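## Task

Move both blue-taped parcels onto the top of the two-door cabinet, which only arm1 can reach, and both white-taped parcels onto the top of the desk, which only arm3 can reach. Each parcel must stand with the arrows printed on its sides pointing upward and its entire base resting on that top surface. Any parcel left unheld on the floor or on a lower shelf means failure, and a parcel that stays put only because a robot is holding it is not counted as placed. At the end, open the grippers and pull the arms away.

## Robot and tools

Setup. Three identical i2rt Big YAM arms, named arm1, arm2 and arm3. Each has six revolute joints, a two-finger gripper and a wrist camera (arm1_cam_wrist, arm2_cam_wrist, arm3_cam_wrist). Two fixed room cameras, room_a and room_b, watch the scene. Only arm1 can reach the cabinet and only arm3 can reach the desk, so arm2 will probably have to pass parcels between them. The hand reaches roughly 1.0 m from the joint1 axis. Loose objects may now and then get a small push from outside.

Frames. Every pose uses one shared scene frame with its origin on the floor and +z pointing up. The hand point is midway between the fingertips. The hand's z axis runs along the fingers, and the fingers open and close along its y axis. The arms' foot poses are never printed.

execute_actions. Arguments: actions (a list holding either one action or nothing) and cameras (optional). An action is an object keyed by arm name; each arm entry holds "joints", an object of absolute joint targets by name. These are targets, not offsets. Arm joints are in radians; the gripper is the fingertip separation in metres. Ranges: joint1_rad -2.879 to 2.879 (rotates the whole arm about its foot, positive is counter-clockwise seen from above, 0 faces where the foot faces); joint2_rad 0 to 3.141 (shoulder; 0 has the upper arm pointing back and about level, increasing lifts it and then brings it forward); joint3_rad 0 to 3.019 (elbow; 0 is fully folded, increasing opens it); joint4_rad -1.692 to 1.57 (hand pitch, positive tips the fingers up); joint5_rad -1.57 to 1.57 (sideways hand swing, positive toward the arm's right); joint6_rad -2.094 to 2.094 (hand roll, positive is clockwise seen from behind the hand); gripper_m 0 to 0.093. The tolerances for counting a joint as arrived are ±0.045, ±0.14, ±0.09, ±0.055, ±0.03, ±0.035 and ±0.003 respectively. With joints 1 and 6 at 0 and the hand level and forward, the wrist camera sits above the hand looking at the fingertips. Any number of arms and joints may appear in one action; they all start together but finish whenever each one does, and since each joint has its own speed, the hand can swing widely on the way. An action runs for at most 15 s. A joint or arm left out keeps driving toward its previous target. An unknown key or an out-of-range value rejects the whole call, and nothing moves. cameras takes a list of camera names or ["all"]; leaving it out or passing null returns all images, [] returns none. The result lists each robot's state plus the requested images, and the pictures line gives their order.

wait: seconds, 0 to 10. Nothing new is commanded; the scene keeps running and the usual state and images come back.

zoom_image: camera plus region [x0, y0, x1, y1] in image pixels, measured from the top-left corner, no larger than 504 by 504. It only works on a camera that returned a full image in the most recent result. All cameras give 672x504 images.

finished_scene: scene, the number of the scene being closed (1 or 2). It cannot be reversed, and the result states whether the goal was met. The placement must still hold once the arms release.

Reading results. joint_status describes how each commanded motion ended. off_target: the joint stopped short and may still be pushing. contact_stop or time_out: the joint now holds wherever it stopped. A joint that times out keeps a target no farther than 0.375, 0.375, 0.113, 0.225, 0.075 and 0.3 rad (joints 1 to 6) from where it sits, keeps pushing, and will move on by itself if the obstruction clears. To release that push, command the joint's reported position. The line "joint command not followed" (usually with a cause) means a safety check blocked that arm's joint targets; its gripper command still runs. Those joints show not_followed, and the arm may retry the blocked targets on every later action until you send ones that pass. on_its_own lists joints this call did not command; its "held at" value is the target, not the actual position. A tiny change in target may not move a joint at all, and a joint carrying a load may sag. If a result reports a stop, the later execute_actions, wait and finished_scene calls in that same reply are skipped.

Hazards. The arms do not halt on contact and can press very hard. A hard squeeze between two arms ends the run, and a hard collision can too. The state never reports arm-to-arm contact, and the self- and inter-arm clearance check may react too late and ignores fingers, gripper housings and wrist cameras. Objects touching arms are fine. Continuous hard pushing or holding a load heats motors: a MOTOR HOT line appears at 85 °C, and at 100 °C an OVER-TEMPERATURE FAULT drops that arm, gripper included, until it cools; affected keys then read limit_stop_at_motor_heat, and you must resend the targets. Grip force is about 50 to 62 N per pad, less on some grippers. Avoid drops, slips, slamming, and parcels falling or toppling. The scene keeps running while you think, and the robot holds your last command meanwhile.

Calibration. Cameras use OpenCV pinhole+radial models. For each camera the given K, D and T_world_to_cam (scene frame to camera frame, metres) are approximate: room cameras can be off by a couple of degrees and several millimetres, and wrist camera poses are derived from the reported joint angles, which adds further error.

Each tool is called by a JSON object that holds its "name" and its "arguments".

## Session

{"name": "execute_actions", "arguments": {"actions": []}}

Scene clock: 0.00 s.
Motor temperatures (°C, as the motors report them): arm1=[29 26 28 28 25 26] | arm2=[26 28 27 24 25 25] | arm3=[27 27 25 27 25 25]
arm1.joint_positions: joint1_rad=+0.479 joint2_rad=+0.552 joint3_rad=+1.386 joint4_rad=-1.204 joint5_rad=-0.079 joint6_rad=-0.563 gripper_m=+0.095
arm1.joint_status: not commanded
arm1.hand: x=-1.0413 y=-0.3007 z=+1.4295 quat_wxyz=(-0.368, -0.256, -0.788, +0.421) (m; scene frame)
arm2.joint_positions: joint1_rad=+0.675 joint2_rad=+0.440 joint3_rad=+1.571 joint4_rad=-1.160 joint5_rad=+0.093 joint6_rad=+0.170 gripper_m=+0.095
arm2.joint_status: not commanded
arm2.hand: x=-0.0286 y=-0.2302 z=+1.6048 quat_wxyz=(-0.226, +0.627, -0.343, -0.662) (m; scene frame)
arm3.joint_positions: joint1_rad=-0.507 joint2_rad=+0.587 joint3_rad=+1.505 joint4_rad=-1.195 joint5_rad=+0.201 joint6_rad=-0.369 gripper_m=+0.094
arm3.joint_status: not commanded
arm3.hand: x=+1.0676 y=+0.1992 z=+1.5013 quat_wxyz=(-0.299, -0.474, -0.639, +0.528) (m; scene frame)
pictures: arm1_cam_wrist, arm2_cam_wrist, arm3_cam_wrist, room_a, room_b
Images, in order (width x height): arm1_cam_wrist 672x504, arm2_cam_wrist 672x504, arm3_cam_wrist 672x504, room_a 672x504, room_b 672x504.

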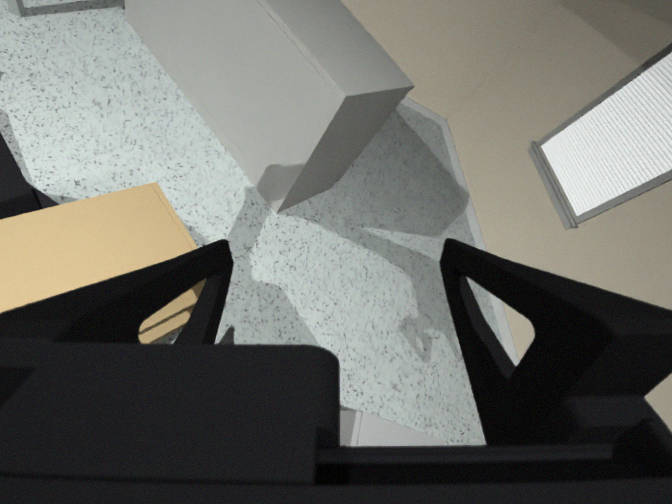

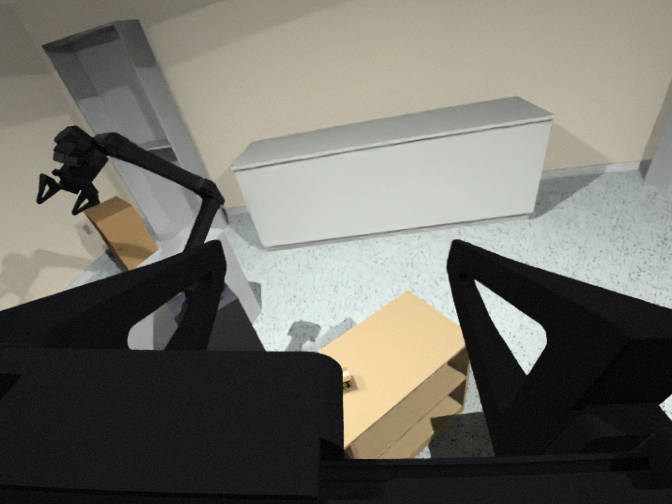

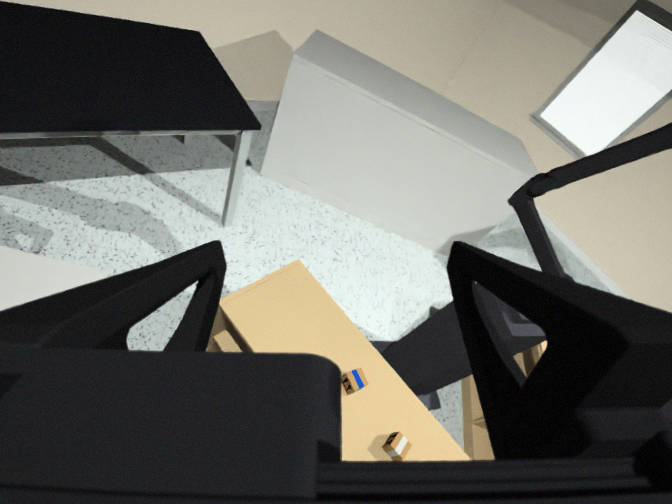

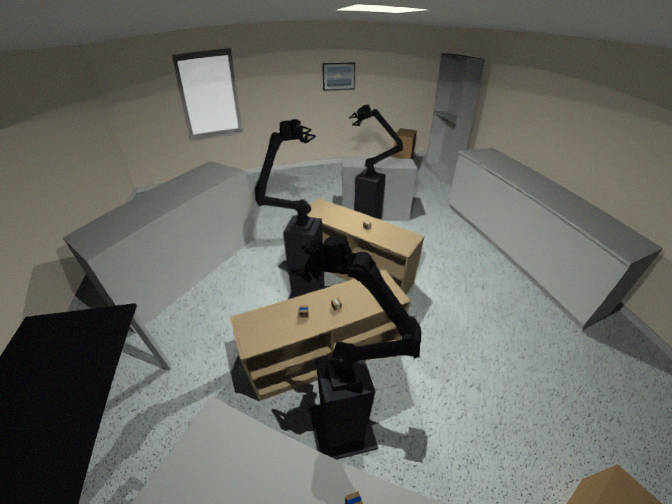

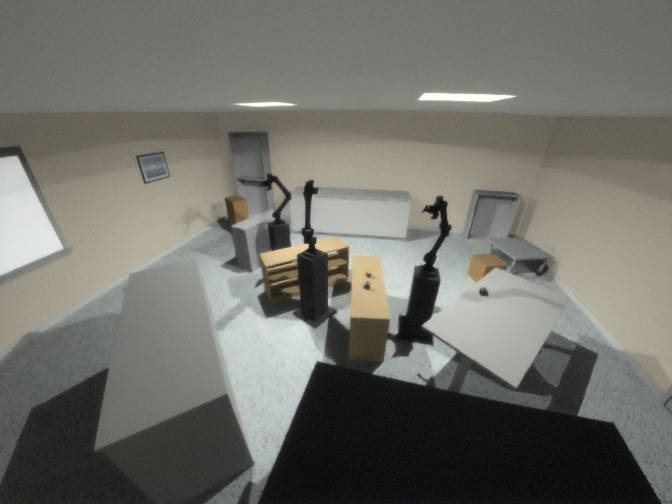

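{"name": "zoom_image", "arguments": {"camera": "room_a", "region": [220, 100, 500, 310]}}

{"name": "zoom_image", "arguments": {"camera": "room_a", "region": [220, 260, 440, 504]}}

{"name": "zoom_image", "arguments": {"camera": "room_b", "region": [210, 150, 570, 400]}}

Region (220, 100, 500, 310) of room_a's 672x504 image, scaled by 1.800, with more detail than that image has; it fills the top 378 rows of this view, and the rest is white.

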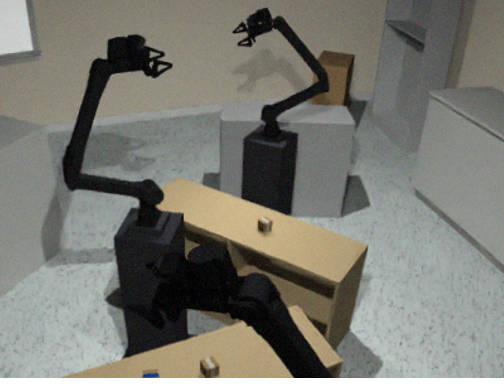

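Region (220, 260, 440, 504) of room_a's 672x504 image, scaled by 2.066, with more detail than that image has; it fills the left 454 columns of this view, and the rest is white.

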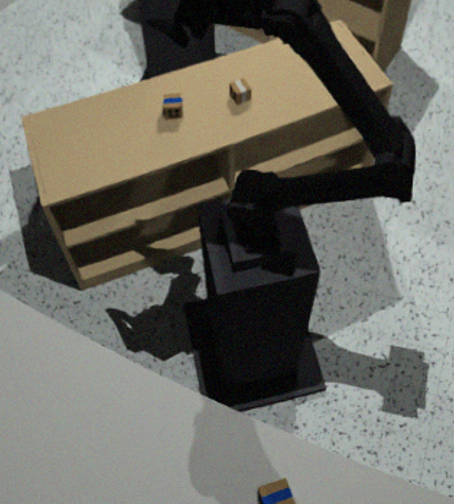

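Region (210, 150, 570, 400) of room_b's 672x504 image, scaled by 1.400, with more detail than that image has; it fills the top 350 rows of this view, and the rest is white.

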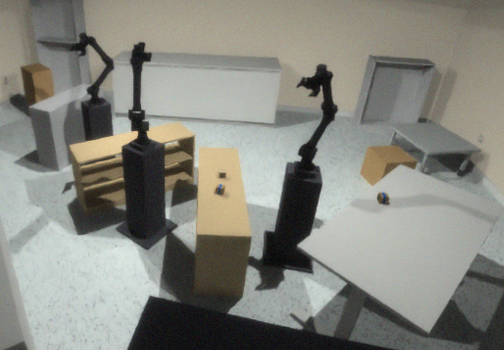

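{"name": "execute_actions", "arguments": {"actions": [{"arm1":{"joints":{"joint2_rad":1.0}},"arm2":{"joints":{"joint3_rad":1.1}},"arm3":{"joints":{"joint4_rad":-0.7}}}], "cameras": []}}

Scene clock: 31.03 s.
Motor temperatures (°C, as the motors report them): arm1=[29 26 31 28 25 26] | arm2=[26 29 29 24 25 25] | arm3=[27 27 29 27 25 25]
arm1.joint_positions: joint1_rad=+0.479 joint2_rad=+0.998 joint3_rad=+1.383 joint4_rad=-1.204 joint5_rad=-0.079 joint6_rad=-0.563 gripper_m=+0.095
arm1.joint_status: all done
arm1.hand: x=-0.9877 y=-0.4651 z=+1.2955 quat_wxyz=(-0.248, -0.299, -0.883, +0.263) (m; scene frame)
arm2.joint_positions: joint1_rad=+0.675 joint2_rad=+0.450 joint3_rad=+1.092 joint4_rad=-1.158 joint5_rad=+0.093 joint6_rad=+0.170 gripper_m=+0.095
arm2.joint_status: all done
arm2.hand: x=-0.1144 y=-0.1537 z=+1.3782 quat_wxyz=(-0.178, +0.764, -0.399, -0.475) (m; scene frame)
arm3.joint_positions: joint1_rad=-0.507 joint2_rad=+0.587 joint3_rad=+1.505 joint4_rad=-0.727 joint5_rad=+0.201 joint6_rad=-0.369 gripper_m=+0.094
arm3.joint_status: all done
arm3.hand: x=+1.0673 y=+0.1947 z=+1.6137 quat_wxyz=(-0.412, -0.403, -0.493, +0.652) (m; scene frame)
pictures: none
No camera images: the call's "cameras" was empty. Leave "cameras" out to get every camera's image.

{"name": "execute_actions", "arguments": {"actions": [{"arm1":{"joints":{"joint1_rad":-1.4,"joint5_rad":0,"joint6_rad":0}},"arm2":{"joints":{"joint1_rad":0.761,"joint2_rad":1.975,"joint3_rad":1.619,"joint4_rad":-1.215,"joint5_rad":0,"joint6_rad":0}},"arm3":{"joints":{"joint1_rad":1.393,"joint2_rad":1.886,"joint3_rad":1.604,"joint4_rad":-1.289,"joint5_rad":0,"joint6_rad":0}}}]}}

Scene clock: 112.43 s.
Motor temperatures (°C, as the motors report them): arm1=[29 26 36 28 25 26] | arm2=[26 29 33 24 25 25] | arm3=[27 27 31 27 25 25]
arm1.joint_positions: joint1_rad=-1.395 joint2_rad=+1.004 joint3_rad=+1.383 joint4_rad=-1.204 joint5_rad=+0.000 joint6_rad=-0.014 gripper_m=+0.095
arm1.joint_status: all done
arm1.hand: x=-1.5224 y=-0.1004 z=+1.3032 quat_wxyz=(+0.005, -0.929, -0.016, +0.370) (m; scene frame)
arm2.joint_positions: joint1_rad=+0.752 joint2_rad=+1.985 joint3_rad=+1.597 joint4_rad=-1.211 joint5_rad=+0.003 joint6_rad=+0.017 gripper_m=+0.095
arm2.joint_status: all done
arm2.hand: x=-0.4192 y=+0.0382 z=+0.9759 quat_wxyz=(+0.003, +0.944, -0.331, +0.010) (m; scene frame)
arm3.joint_positions: joint1_rad=+1.399 joint2_rad=+1.898 joint3_rad=+1.604 joint4_rad=-1.273 joint5_rad=-0.002 joint6_rad=-0.015 gripper_m=+0.094
arm3.joint_status: all done
arm3.hand: x=+1.6127 y=+0.6423 z=+0.9801 quat_wxyz=(-0.004, +0.216, -0.976, +0.001) (m; scene frame)
pictures: arm1_cam_wrist, arm2_cam_wrist, arm3_cam_wrist, room_a, room_b
camera_calibration (this result's frames):
arm1_cam_wrist: T_world_to_cam=[[-0.037445, 0.998926, 0.0272947, 0.0101928], [0.989864, 0.0408221, -0.136027, 1.69201], [-0.136995, 0.0219246, -0.990329, 1.20307], [0, 0, 0, 1]] pos_world=[-1.50967, -0.10563, 1.42131]
arm2_cam_wrist: T_world_to_cam=[[0.625383, 0.780292, 0.0063967, 0.228554], [0.62104, -0.502677, 0.601352, -0.301683], [0.472445, -0.372103, -0.798959, 1.10984], [0, 0, 0, 1]] pos_world=[-0.479916, 0.0829872, 1.06667]
arm3_cam_wrist: T_world_to_cam=[[0.412461, -0.910812, 0.0172352, -0.0983829], [-0.748627, -0.328114, 0.576106, 0.852273], [-0.519069, -0.250524, -0.817193, 1.92677], [0, 0, 0, 1]] pos_world=[1.67874, 0.672737, 1.08524]
Images, in order (width x height): arm1_cam_wrist 672x504, arm2_cam_wrist 672x504, arm3_cam_wrist 672x504, room_a 672x504, room_b 672x504.

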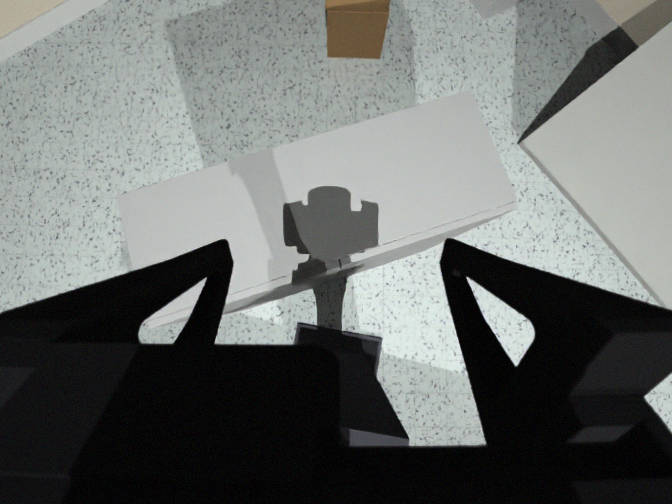

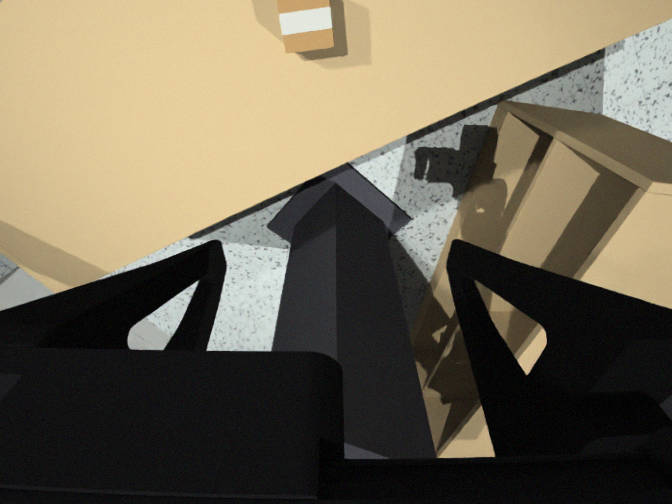

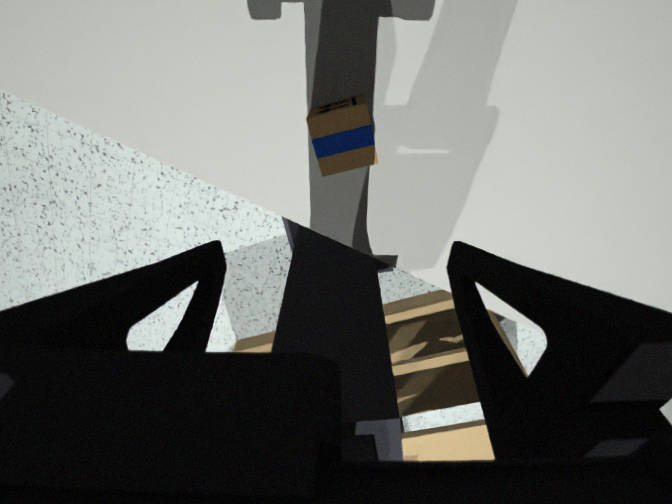

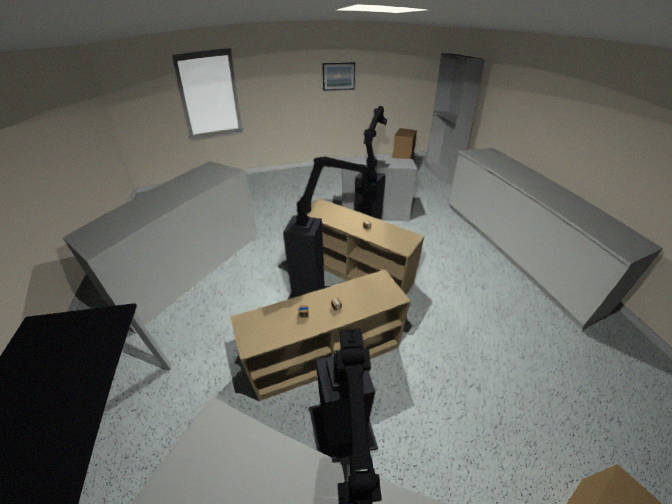

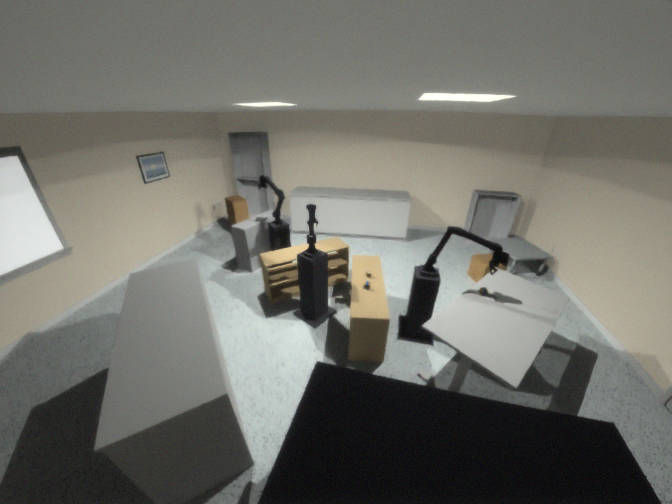

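{"name": "zoom_image", "arguments": {"camera": "arm3_cam_wrist", "region": [270, 60, 420, 200]}}

{"name": "zoom_image", "arguments": {"camera": "arm2_cam_wrist", "region": [230, 0, 390, 100]}}

{"name": "zoom_image", "arguments": {"camera": "room_a", "region": [280, 280, 370, 340]}}

{"name": "zoom_image", "arguments": {"camera": "room_b", "region": [330, 255, 410, 310]}}

Region (270, 60, 420, 200) of arm3_cam_wrist's 672x504 image, scaled by 3.360, with more detail than that image has; it fills the top 470 rows of this view, and the rest is white.

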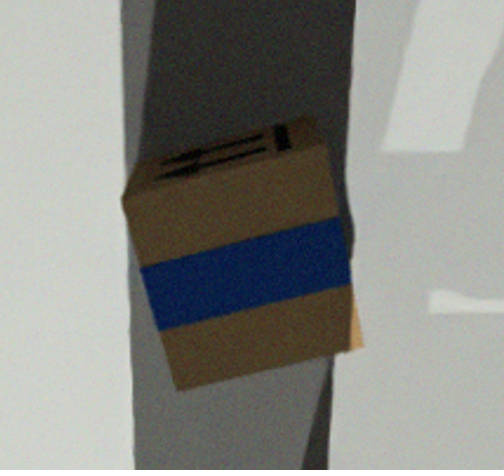

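Region (230, 0, 390, 100) of arm2_cam_wrist's 672x504 image, scaled by 3.150, with more detail than that image has; it fills the top 315 rows of this view, and the rest is white.

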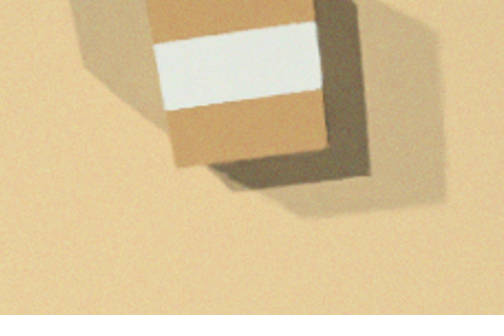

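Region (280, 280, 370, 340) of room_a's 672x504 image, scaled by 5.600, with more detail than that image has.

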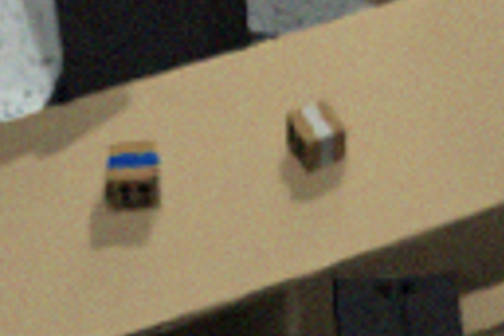

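Region (330, 255, 410, 310) of room_b's 672x504 image, scaled by 6.300, with more detail than that image has; it fills the top 346 rows of this view, and the rest is white.

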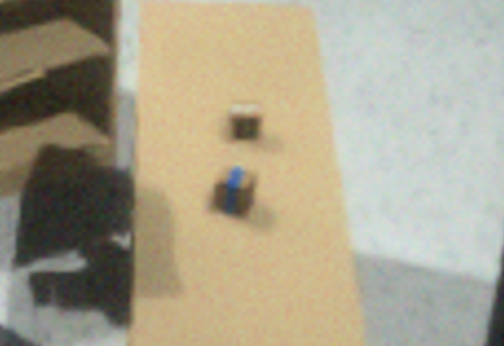

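{"name": "execute_actions", "arguments": {"actions": [{"arm1":{"joints":{"joint1_rad":1.988,"joint2_rad":1.307,"joint3_rad":0.431,"joint4_rad":0.37}},"arm2":{"joints":{"joint1_rad":-1.14,"joint2_rad":1.339,"joint3_rad":0.6,"joint4_rad":0.233}},"arm3":{"joints":{"joint5_rad":0.505,"joint6_rad":-1.863}}}], "cameras": ["arm1_cam_wrist","arm2_cam_wrist","arm3_cam_wrist","room_a"]}}

Scene clock: 214.47 s.
Motor temperatures (°C, as the motors report them): arm1=[29 27 38 28 25 26] | arm2=[26 32 35 24 25 26] | arm3=[27 32 33 27 25 25]
arm1.joint_positions: joint1_rad=+1.984 joint2_rad=+1.321 joint3_rad=+0.431 joint4_rad=+0.347 joint5_rad=-0.001 joint6_rad=-0.013 gripper_m=+0.095
arm1.joint_status: all done
arm1.hand: x=-0.6984 y=+0.0219 z=+0.9383 quat_wxyz=(-0.483, +0.113, -0.866, -0.065) (m; scene frame)
arm2.joint_positions: joint1_rad=-1.137 joint2_rad=+1.345 joint3_rad=+0.601 joint4_rad=+0.215 joint5_rad=+0.000 joint6_rad=+0.014 gripper_m=+0.095
arm2.joint_status: all done
arm2.hand: x=+0.4538 y=-0.0416 z=+1.0415 quat_wxyz=(-0.472, +0.247, -0.833, -0.151) (m; scene frame)
arm3.joint_positions: joint1_rad=+1.399 joint2_rad=+1.898 joint3_rad=+1.604 joint4_rad=-1.273 joint5_rad=+0.502 joint6_rad=-1.848 gripper_m=+0.094
arm3.joint_status: all done
arm3.hand: x=+1.6463 y=+0.5666 z=+1.0018 quat_wxyz=(+0.162, +0.876, -0.410, +0.193) (m; scene frame)
pictures: arm1_cam_wrist, arm2_cam_wrist, arm3_cam_wrist, room_a
camera_calibration (this result's frames):
arm1_cam_wrist: T_world_to_cam=[[0.267598, -0.963518, 0.00489244, 0.205826], [-0.887329, -0.248411, -0.388508, -0.246012], [0.37555, 0.099623, -0.921432, 1.24343], [0, 0, 0, 1]] pos_world=[-0.740344, 0.0133305, 1.04916]
arm2_cam_wrist: T_world_to_cam=[[0.548793, -0.835812, -0.0156371, -0.265078], [-0.769244, -0.497585, -0.400839, 0.751487], [0.327245, 0.232006, -0.916015, 0.933085], [0, 0, 0, 1]] pos_world=[0.418202, -0.0641078, 1.1518]
arm3_cam_wrist: T_world_to_cam=[[0.784708, 0.610019, -0.110048, -1.52863], [0.34744, -0.285821, 0.89308, -1.30596], [0.513342, -0.739042, -0.436231, 0.138419], [0, 0, 0, 1]] pos_world=[1.58221, 0.661517, 1.05849]
Images, in order (width x height): arm1_cam_wrist 672x504, arm2_cam_wrist 672x504, arm3_cam_wrist 672x504, room_a 672x504.

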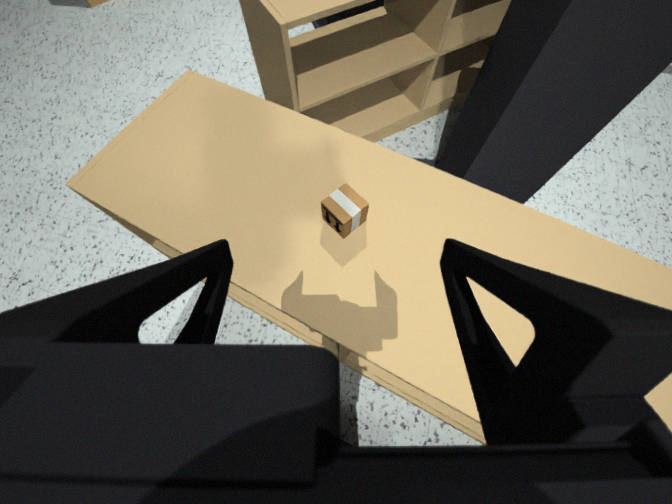

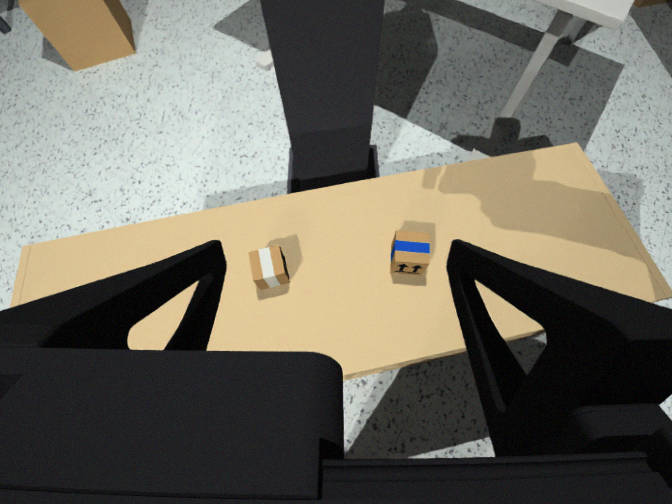

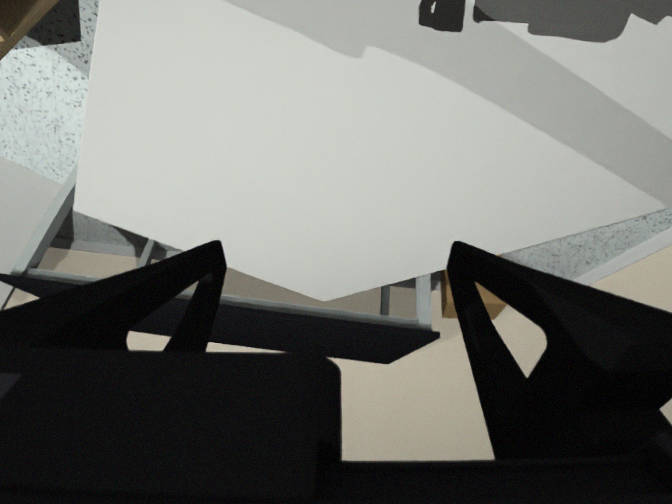

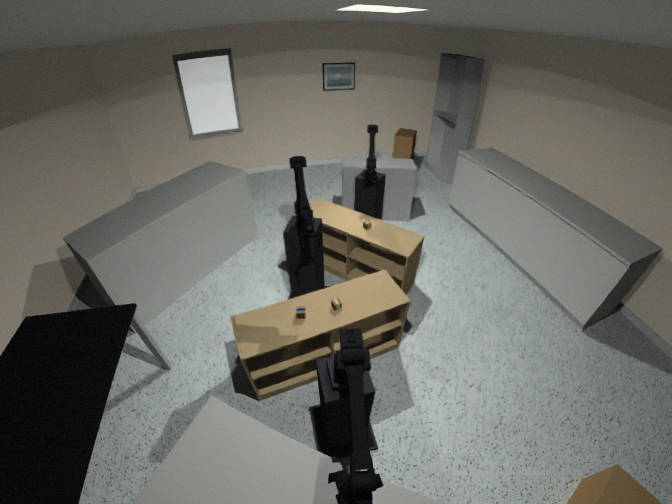

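{"name": "zoom_image", "arguments": {"camera": "arm2_cam_wrist", "region": [235, 215, 445, 305]}}

{"name": "zoom_image", "arguments": {"camera": "arm1_cam_wrist", "region": [300, 170, 390, 250]}}

Region (235, 215, 445, 305) of arm2_cam_wrist's 672x504 image, scaled by 2.400, with more detail than that image has; it fills the top 216 rows of this view, and the rest is white.

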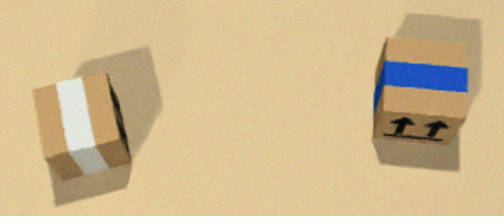

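Region (300, 170, 390, 250) of arm1_cam_wrist's 672x504 image, scaled by 5.600, with more detail than that image has.

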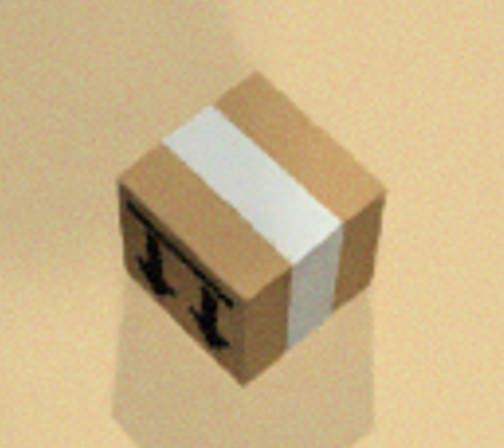

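{"name": "execute_actions", "arguments": {"actions": [{"arm1":{"joints":{"joint1_rad":2.7}},"arm2":{"joints":{"joint1_rad":-1.323,"joint2_rad":2.324,"joint3_rad":1.853,"joint4_rad":-1.10,"joint6_rad":-0.075}},"arm3":{"joints":{"joint1_rad":1.529,"joint2_rad":1.939,"joint3_rad":1.374,"joint4_rad":-0.934,"joint5_rad":0.519,"joint6_rad":-1.715}}}], "cameras": ["arm2_cam_wrist","arm3_cam_wrist","room_a"]}}

Scene clock: 298.30 s.
Motor temperatures (°C, as the motors report them): arm1=[29 27 35 29 25 26] | arm2=[26 31 35 25 25 26] | arm3=[27 33 34 27 26 25]
arm1.joint_positions: joint1_rad=+2.695 joint2_rad=+1.321 joint3_rad=+0.427 joint4_rad=+0.347 joint5_rad=+0.000 joint6_rad=-0.013 gripper_m=+0.095
arm1.joint_status: all done
arm1.hand: x=-0.8764 y=+0.2743 z=+0.9415 quat_wxyz=(-0.433, +0.406, -0.771, -0.231) (m; scene frame)
arm2.joint_positions: joint1_rad=-1.328 joint2_rad=+2.333 joint3_rad=+1.814 joint4_rad=-1.092 joint5_rad=+0.000 joint6_rad=-0.059 gripper_m=+0.095
arm2.joint_status: all done
arm2.hand: x=+0.6421 y=-0.0628 z=+0.8305 quat_wxyz=(+0.024, +0.229, -0.973, +0.002) (m; scene frame)
arm3.joint_positions: joint1_rad=+1.537 joint2_rad=+1.945 joint3_rad=+1.376 joint4_rad=-0.952 joint5_rad=+0.518 joint6_rad=-1.730 gripper_m=+0.094
arm3.joint_status: all done
arm3.hand: x=+1.6058 y=+0.6301 z=+0.8985 quat_wxyz=(+0.122, +0.876, -0.406, +0.230) (m; scene frame)
pictures: arm2_cam_wrist, arm3_cam_wrist, room_a
camera_calibration (this result's frames):
arm2_cam_wrist: T_world_to_cam=[[0.444429, -0.895813, -0.00107024, -0.338313], [-0.701521, -0.34878, 0.621467, -0.0819397], [-0.557091, -0.275447, -0.78344, 1.109], [0, 0, 0, 1]] pos_world=[0.710686, -0.0261737, 0.919393]
arm3_cam_wrist: T_world_to_cam=[[0.768278, 0.640012, -0.0115651, -1.62797], [0.270366, -0.308068, 0.912138, -1.06078], [0.580216, -0.703903, -0.409719, 0.00778649], [0, 0, 0, 1]] pos_world=[1.53301, 0.720608, 0.951938]
Images, in order (width x height): arm2_cam_wrist 672x504, arm3_cam_wrist 672x504, room_a 672x504.

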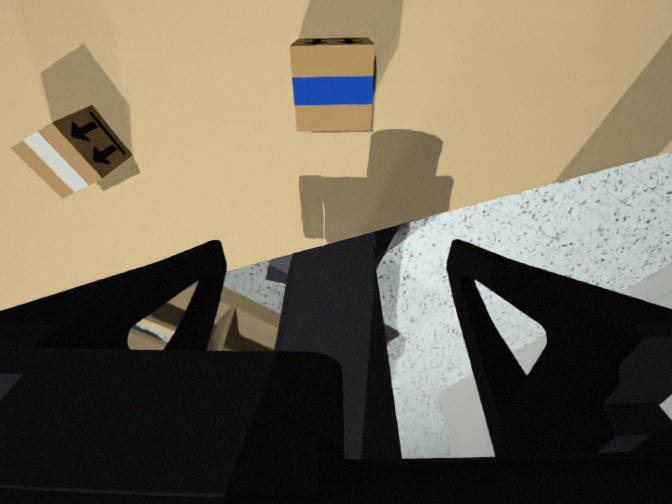

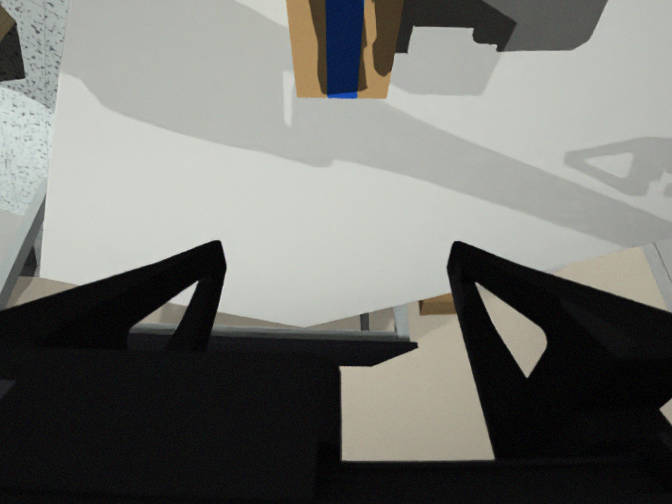

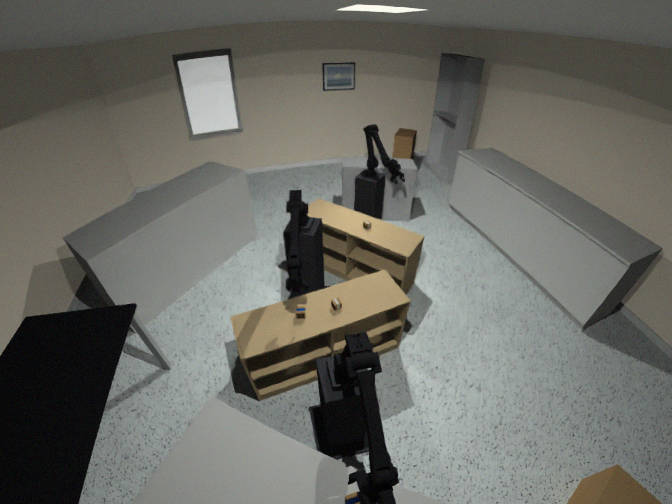

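{"name": "zoom_image", "arguments": {"camera": "arm2_cam_wrist", "region": [0, 20, 400, 220]}}

{"name": "zoom_image", "arguments": {"camera": "arm3_cam_wrist", "region": [260, 0, 430, 120]}}

Region (0, 20, 400, 220) of arm2_cam_wrist's 672x504 image, scaled by 1.260, with more detail than that image has.

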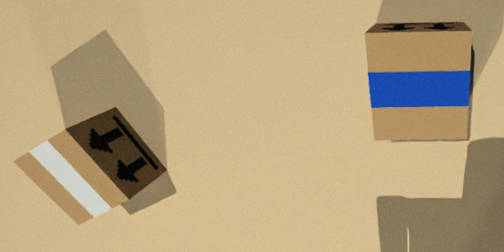

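Region (260, 0, 430, 120) of arm3_cam_wrist's 672x504 image, scaled by 2.965, with more detail than that image has; it fills the top 356 rows of this view, and the rest is white.

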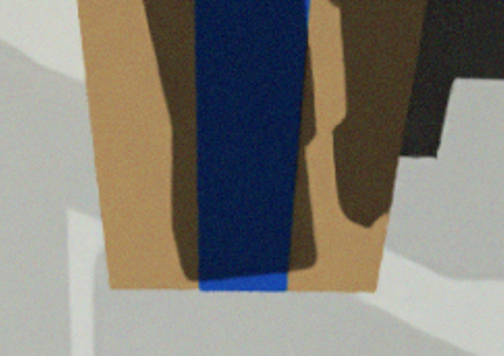

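{"name": "execute_actions", "arguments": {"actions": [{"arm2":{"joints":{"joint1_rad":-1.317,"joint2_rad":2.65,"joint3_rad":2.045,"joint4_rad":-0.93}},"arm3":{"joints":{"joint1_rad":1.567,"joint2_rad":2.15,"joint3_rad":1.335,"joint4_rad":-0.67,"joint6_rad":-1.68}}}], "cameras": ["arm2_cam_wrist","arm3_cam_wrist"]}}

Scene clock: 340.03 s.
Motor temperatures (°C, as the motors report them): arm1=[29 27 35 29 25 26] | arm2=[26 35 38 24 25 26] | arm3=[27 34 34 27 26 25]
arm1.joint_positions: joint1_rad=+2.695 joint2_rad=+1.321 joint3_rad=+0.427 joint4_rad=+0.347 joint5_rad=+0.000 joint6_rad=-0.013 gripper_m=+0.095
arm1.joint_status: not commanded
arm1.hand: x=-0.8764 y=+0.2743 z=+0.9415 quat_wxyz=(-0.433, +0.406, -0.771, -0.231) (m; scene frame)
arm2.joint_positions: joint1_rad=-1.328 joint2_rad=+2.671 joint3_rad=+2.020 joint4_rad=-0.932 joint5_rad=+0.000 joint6_rad=-0.059 gripper_m=+0.095
arm2.joint_status: all done
arm2.hand: x=+0.6751 y=-0.0480 z=+0.6722 quat_wxyz=(+0.009, +0.229, -0.973, -0.001) (m; scene frame)
arm3.joint_positions: joint1_rad=+1.561 joint2_rad=+2.169 joint3_rad=+1.331 joint4_rad=-0.687 joint5_rad=+0.518 joint6_rad=-1.695 gripper_m=+0.094
arm3.joint_status: all done
arm3.hand: x=+1.6020 y=+0.6422 z=+0.7676 quat_wxyz=(+0.117, +0.874, -0.410, +0.233) (m; scene frame)
pictures: arm2_cam_wrist, arm3_cam_wrist
camera_calibration (this result's frames):
arm2_cam_wrist: T_world_to_cam=[[0.444315, -0.89587, 0.000594945, -0.34087], [-0.717838, -0.355621, 0.598534, 0.0708161], [-0.535997, -0.266365, -0.801097, 1.00547], [0, 0, 0, 1]] pos_world=[0.741219, -0.0123692, 0.763299]
arm3_cam_wrist: T_world_to_cam=[[0.772813, 0.634628, 0.00268275, -1.64899], [0.258011, -0.318047, 0.912292, -0.910565], [0.57982, -0.704339, -0.409532, -0.0343366], [0, 0, 0, 1]] pos_world=[1.52921, 0.73271, 0.821063]
Images, in order (width x height): arm2_cam_wrist 672x504, arm3_cam_wrist 672x504.

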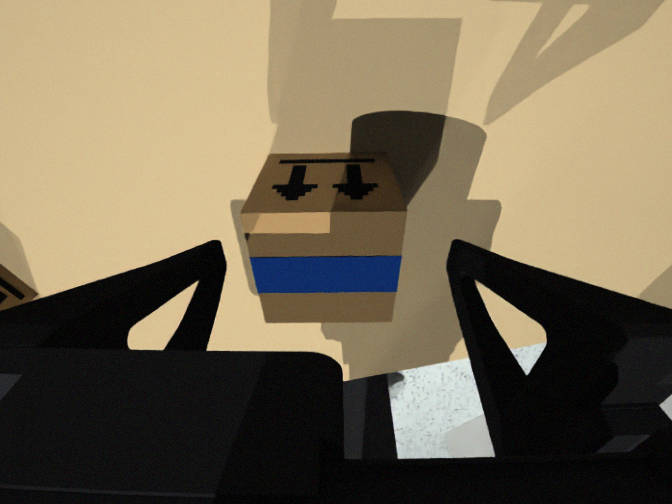

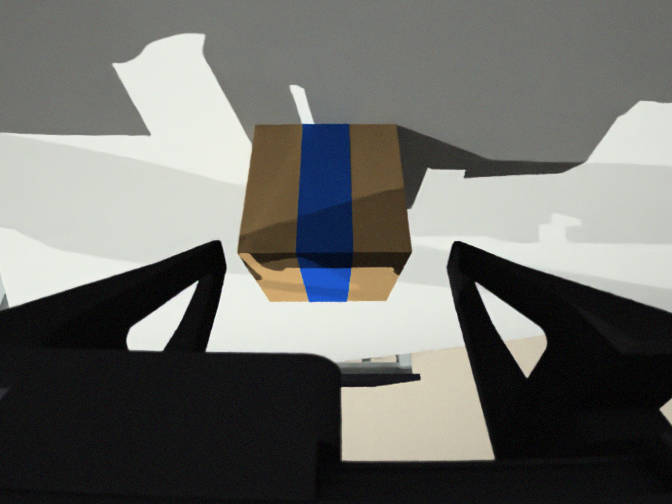

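{"name": "execute_actions", "arguments": {"actions": [{"arm2":{"joints":{"gripper_m":0.042}},"arm3":{"joints":{"joint1_rad":1.588}}}], "cameras": ["arm2_cam_wrist","arm3_cam_wrist"]}}

Scene clock: 352.70 s.
Motor temperatures (°C, as the motors report them): arm1=[29 27 35 29 25 26] | arm2=[26 35 37 24 25 26] | arm3=[27 34 33 27 26 25]
arm1.joint_positions: joint1_rad=+2.695 joint2_rad=+1.321 joint3_rad=+0.427 joint4_rad=+0.347 joint5_rad=+0.000 joint6_rad=-0.013 gripper_m=+0.095
arm1.joint_status: not commanded
arm1.hand: x=-0.8764 y=+0.2743 z=+0.9415 quat_wxyz=(-0.433, +0.406, -0.771, -0.231) (m; scene frame)
arm2.joint_positions: joint1_rad=-1.328 joint2_rad=+2.671 joint3_rad=+2.020 joint4_rad=-0.932 joint5_rad=-0.001 joint6_rad=-0.059 gripper_m=+0.056
arm2.joint_status: gripper_m off_target (ended at +0.056, target +0.042)
arm2.hand: x=+0.6749 y=-0.0476 z=+0.6722 quat_wxyz=(+0.009, +0.229, -0.973, -0.001) (m; scene frame)
arm3.joint_positions: joint1_rad=+1.581 joint2_rad=+2.169 joint3_rad=+1.331 joint4_rad=-0.687 joint5_rad=+0.518 joint6_rad=-1.695 gripper_m=+0.094
arm3.joint_status: all done
arm3.hand: x=+1.5971 y=+0.6525 z=+0.7676 quat_wxyz=(+0.114, +0.878, -0.402, +0.234) (m; scene frame)
pictures: arm2_cam_wrist, arm3_cam_wrist
camera_calibration (this result's frames):
arm2_cam_wrist: T_world_to_cam=[[0.444986, -0.895537, -0.000175771, -0.340395], [-0.717392, -0.356584, 0.598496, 0.0705119], [-0.536038, -0.266196, -0.801126, 1.00554], [0, 0, 0, 1]] pos_world=[0.741065, -0.0120213, 0.763306]
arm3_cam_wrist: T_world_to_cam=[[0.759825, 0.650122, 0.00253133, -1.64104], [0.264461, -0.312639, 0.912314, -0.919814], [0.593907, -0.69253, -0.409483, -0.0545385], [0, 0, 0, 1]] pos_world=[1.52255, 0.741537, 0.820981]
Images, in order (width x height): arm2_cam_wrist 672x504, arm3_cam_wrist 672x504.

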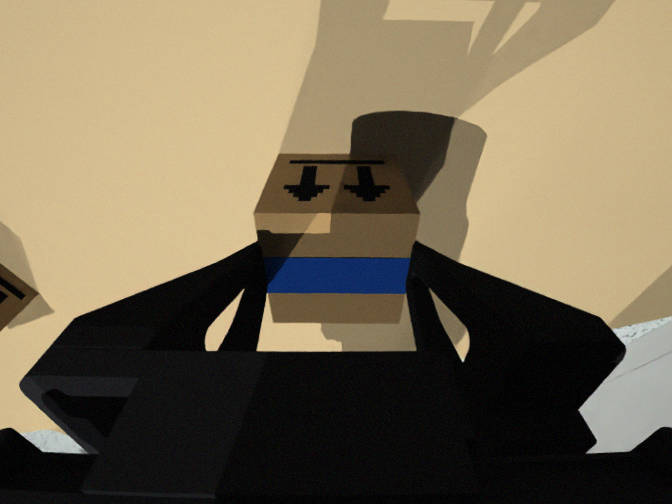

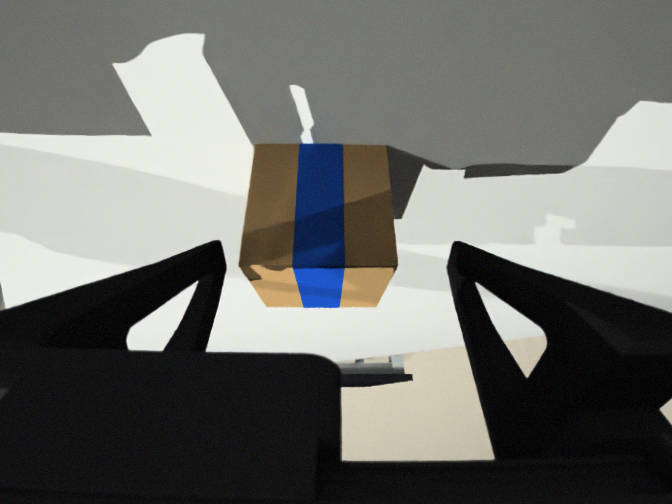

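{"name": "zoom_image", "arguments": {"camera": "arm2_cam_wrist", "region": [230, 130, 450, 340]}}

{"name": "zoom_image", "arguments": {"camera": "arm3_cam_wrist", "region": [210, 120, 460, 330]}}

Region (230, 130, 450, 340) of arm2_cam_wrist's 672x504 image, scaled by 2.291, with more detail than that image has; it fills the top 481 rows of this view, and the rest is white.

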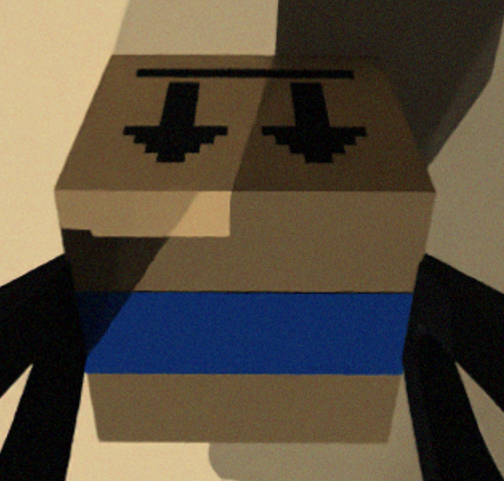

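Region (210, 120, 460, 330) of arm3_cam_wrist's 672x504 image, scaled by 2.016, with more detail than that image has; it fills the top 423 rows of this view, and the rest is white.

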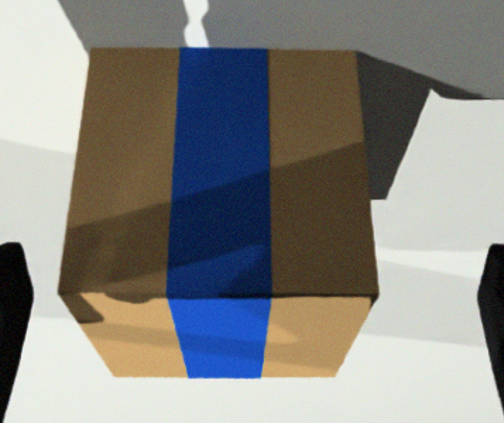

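{"name": "execute_actions", "arguments": {"actions": [{"arm2":{"joints":{"gripper_m":0.085}},"arm3":{"joints":{"joint1_rad":1.565,"joint2_rad":2.172,"joint3_rad":1.332,"joint4_rad":-0.646}}}], "cameras": ["arm3_cam_wrist"]}}

Scene clock: 377.47 s.
Motor temperatures (°C, as the motors report them): arm1=[29 27 35 29 25 26] | arm2=[26 37 37 24 25 26] | arm3=[27 35 33 27 26 25]
arm1.joint_positions: joint1_rad=+2.695 joint2_rad=+1.321 joint3_rad=+0.427 joint4_rad=+0.347 joint5_rad=+0.000 joint6_rad=-0.013 gripper_m=+0.095
arm1.joint_status: not commanded
arm1.hand: x=-0.8764 y=+0.2743 z=+0.9415 quat_wxyz=(-0.433, +0.406, -0.771, -0.231) (m; scene frame)
arm2.joint_positions: joint1_rad=-1.328 joint2_rad=+2.671 joint3_rad=+2.020 joint4_rad=-0.932 joint5_rad=-0.001 joint6_rad=-0.059 gripper_m=+0.085
arm2.joint_status: all done
arm2.hand: x=+0.6749 y=-0.0476 z=+0.6722 quat_wxyz=(+0.009, +0.229, -0.973, -0.001) (m; scene frame)
arm3.joint_positions: joint1_rad=+1.576 joint2_rad=+2.169 joint3_rad=+1.331 joint4_rad=-0.664 joint5_rad=+0.518 joint6_rad=-1.695 gripper_m=+0.094
arm3.joint_status: all done
arm3.hand: x=+1.6028 y=+0.6528 z=+0.7679 quat_wxyz=(+0.105, +0.875, -0.406, +0.240) (m; scene frame)
pictures: arm3_cam_wrist
camera_calibration (this result's frames):
arm3_cam_wrist: T_world_to_cam=[[0.762896, 0.645994, 0.0260871, -1.66582], [0.244966, -0.326166, 0.913021, -0.882007], [0.598315, -0.69015, -0.407078, -0.068054], [0, 0, 0, 1]] pos_world=[1.52763, 0.741463, 0.821044]
Images, in order (width x height): arm3_cam_wrist 672x504.

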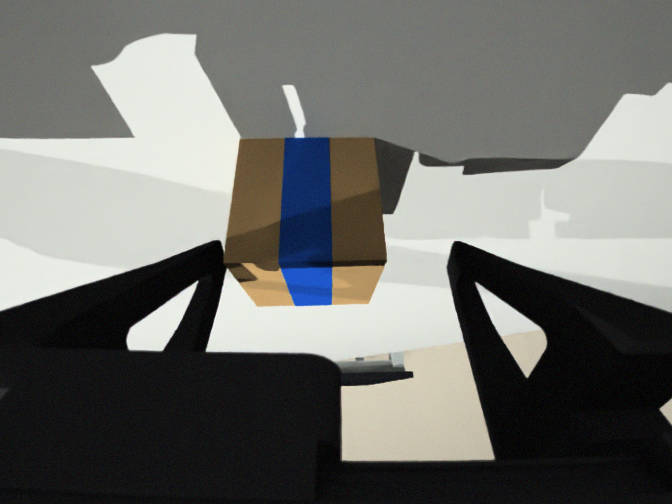

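{"name": "execute_actions", "arguments": {"actions": [{"arm2":{"joints":{"joint2_rad":2.708,"joint3_rad":2.065,"joint4_rad":-0.905}},"arm3":{"joints":{"joint3_rad":1.295}}}], "cameras": ["arm2_cam_wrist","arm3_cam_wrist"]}}

Scene clock: 396.50 s.
Motor temperatures (°C, as the motors report them): arm1=[29 27 35 29 25 26] | arm2=[26 37 37 24 25 26] | arm3=[27 35 33 27 26 25]
arm1.joint_positions: joint1_rad=+2.695 joint2_rad=+1.321 joint3_rad=+0.427 joint4_rad=+0.347 joint5_rad=+0.000 joint6_rad=-0.013 gripper_m=+0.095
arm1.joint_status: not commanded
arm1.hand: x=-0.8764 y=+0.2743 z=+0.9415 quat_wxyz=(-0.433, +0.406, -0.771, -0.231) (m; scene frame)
arm2.joint_positions: joint1_rad=-1.328 joint2_rad=+2.696 joint3_rad=+2.020 joint4_rad=-0.914 joint5_rad=-0.001 joint6_rad=-0.059 gripper_m=+0.085
arm2.joint_status: all done
arm2.hand: x=+0.6702 y=-0.0495 z=+0.6556 quat_wxyz=(+0.013, +0.229, -0.973, +0.000) (m; scene frame)
arm3.joint_positions: joint1_rad=+1.576 joint2_rad=+2.169 joint3_rad=+1.302 joint4_rad=-0.660 joint5_rad=+0.518 joint6_rad=-1.694 gripper_m=+0.094
arm3.joint_status: all done
arm3.hand: x=+1.5911 y=+0.6447 z=+0.7601 quat_wxyz=(+0.116, +0.877, -0.404, +0.233) (m; scene frame)
pictures: arm2_cam_wrist, arm3_cam_wrist
camera_calibration (this result's frames):
arm2_cam_wrist: T_world_to_cam=[[0.445355, -0.895354, -0.000603923, -0.339986], [-0.713234, -0.355175, 0.604275, 0.0698638], [-0.541254, -0.268686, -0.796776, 0.989756], [0, 0, 0, 1]] pos_world=[0.736953, -0.0136597, 0.746192]
arm3_cam_wrist: T_world_to_cam=[[0.763513, 0.645793, 0.00048713, -1.63288], [0.26425, -0.313108, 0.912214, -0.913162], [0.589254, -0.696358, -0.409713, -0.049317], [0, 0, 0, 1]] pos_world=[1.51709, 0.734243, 0.813589]
Images, in order (width x height): arm2_cam_wrist 672x504, arm3_cam_wrist 672x504.

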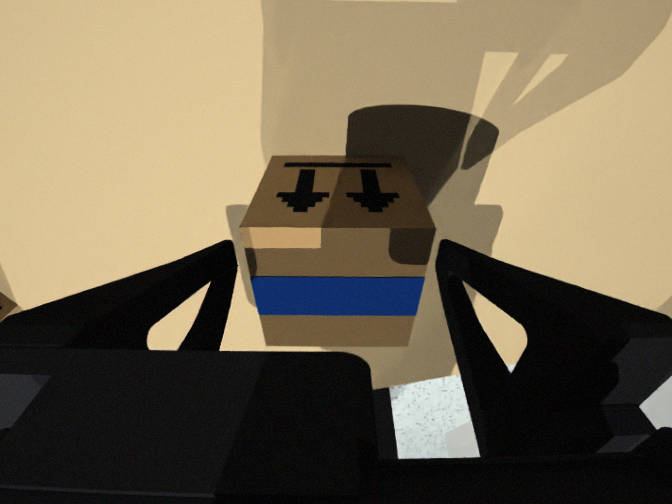

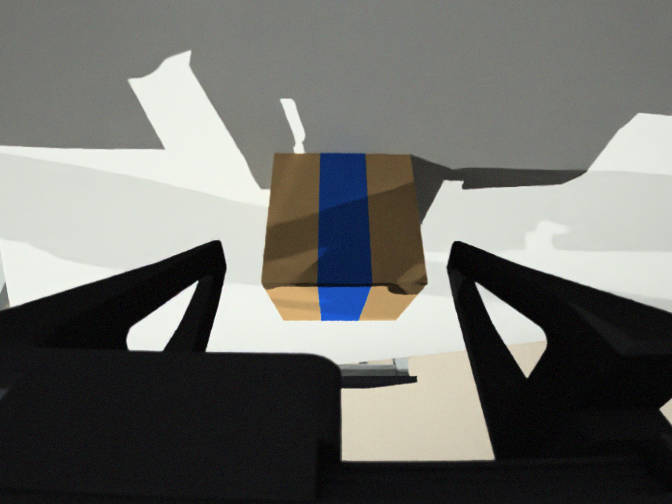

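{"name": "execute_actions", "arguments": {"actions": [{"arm2":{"joints":{"gripper_m":0.044}},"arm3":{"joints":{"gripper_m":0.042}}}], "cameras": ["arm2_cam_wrist","arm3_cam_wrist"]}}

Scene clock: 399.67 s.
Motor temperatures (°C, as the motors report them): arm1=[29 27 35 29 25 26] | arm2=[26 37 37 24 25 26] | arm3=[27 35 32 27 26 25]
arm1.joint_positions: joint1_rad=+2.695 joint2_rad=+1.321 joint3_rad=+0.427 joint4_rad=+0.347 joint5_rad=+0.000 joint6_rad=-0.013 gripper_m=+0.095
arm1.joint_status: not commanded
arm1.hand: x=-0.8764 y=+0.2743 z=+0.9415 quat_wxyz=(-0.433, +0.406, -0.771, -0.231) (m; scene frame)
arm2.joint_positions: joint1_rad=-1.328 joint2_rad=+2.696 joint3_rad=+2.020 joint4_rad=-0.914 joint5_rad=+0.000 joint6_rad=-0.059 gripper_m=+0.057
arm2.joint_status: gripper_m off_target (ended at +0.057, target +0.044)
arm2.hand: x=+0.6702 y=-0.0496 z=+0.6556 quat_wxyz=(+0.013, +0.229, -0.973, +0.000) (m; scene frame)
arm3.joint_positions: joint1_rad=+1.576 joint2_rad=+2.169 joint3_rad=+1.302 joint4_rad=-0.660 joint5_rad=+0.518 joint6_rad=-1.694 gripper_m=+0.057
arm3.joint_status: gripper_m off_target (ended at +0.057, target +0.042)
arm3.hand: x=+1.5911 y=+0.6448 z=+0.7601 quat_wxyz=(+0.116, +0.877, -0.404, +0.233) (m; scene frame)
pictures: arm2_cam_wrist, arm3_cam_wrist
camera_calibration (this result's frames):
arm2_cam_wrist: T_world_to_cam=[[0.445364, -0.89535, -0.000223214, -0.340306], [-0.713321, -0.35497, 0.604292, 0.0699179], [-0.541132, -0.268971, -0.796763, 0.989649], [0, 0, 0, 1]] pos_world=[0.736965, -0.0136876, 0.746189]
arm3_cam_wrist: T_world_to_cam=[[0.763723, 0.645543, 0.00105821, -1.63358], [0.263724, -0.3135, 0.912232, -0.912093], [0.589217, -0.696414, -0.409672, -0.0492595], [0, 0, 0, 1]] pos_world=[1.51717, 0.734298, 0.813589]
Images, in order (width x height): arm2_cam_wrist 672x504, arm3_cam_wrist 672x504.

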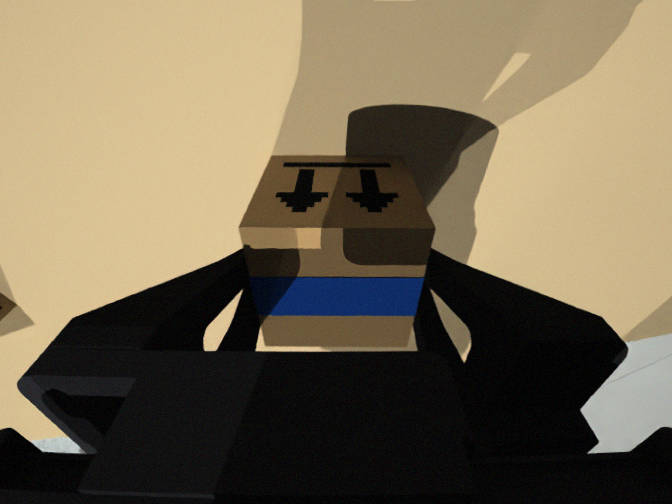

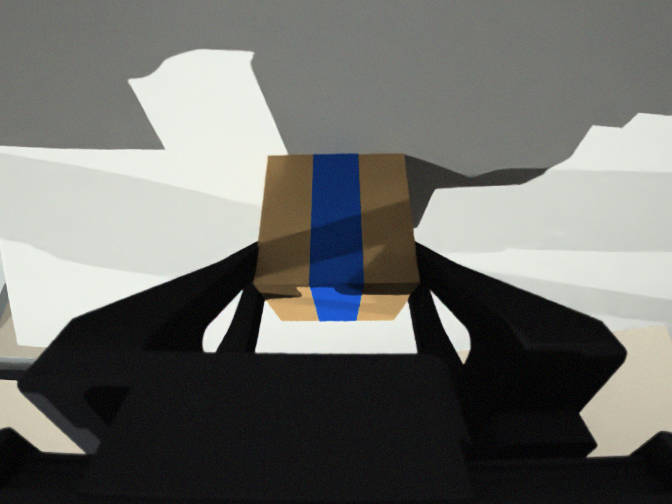

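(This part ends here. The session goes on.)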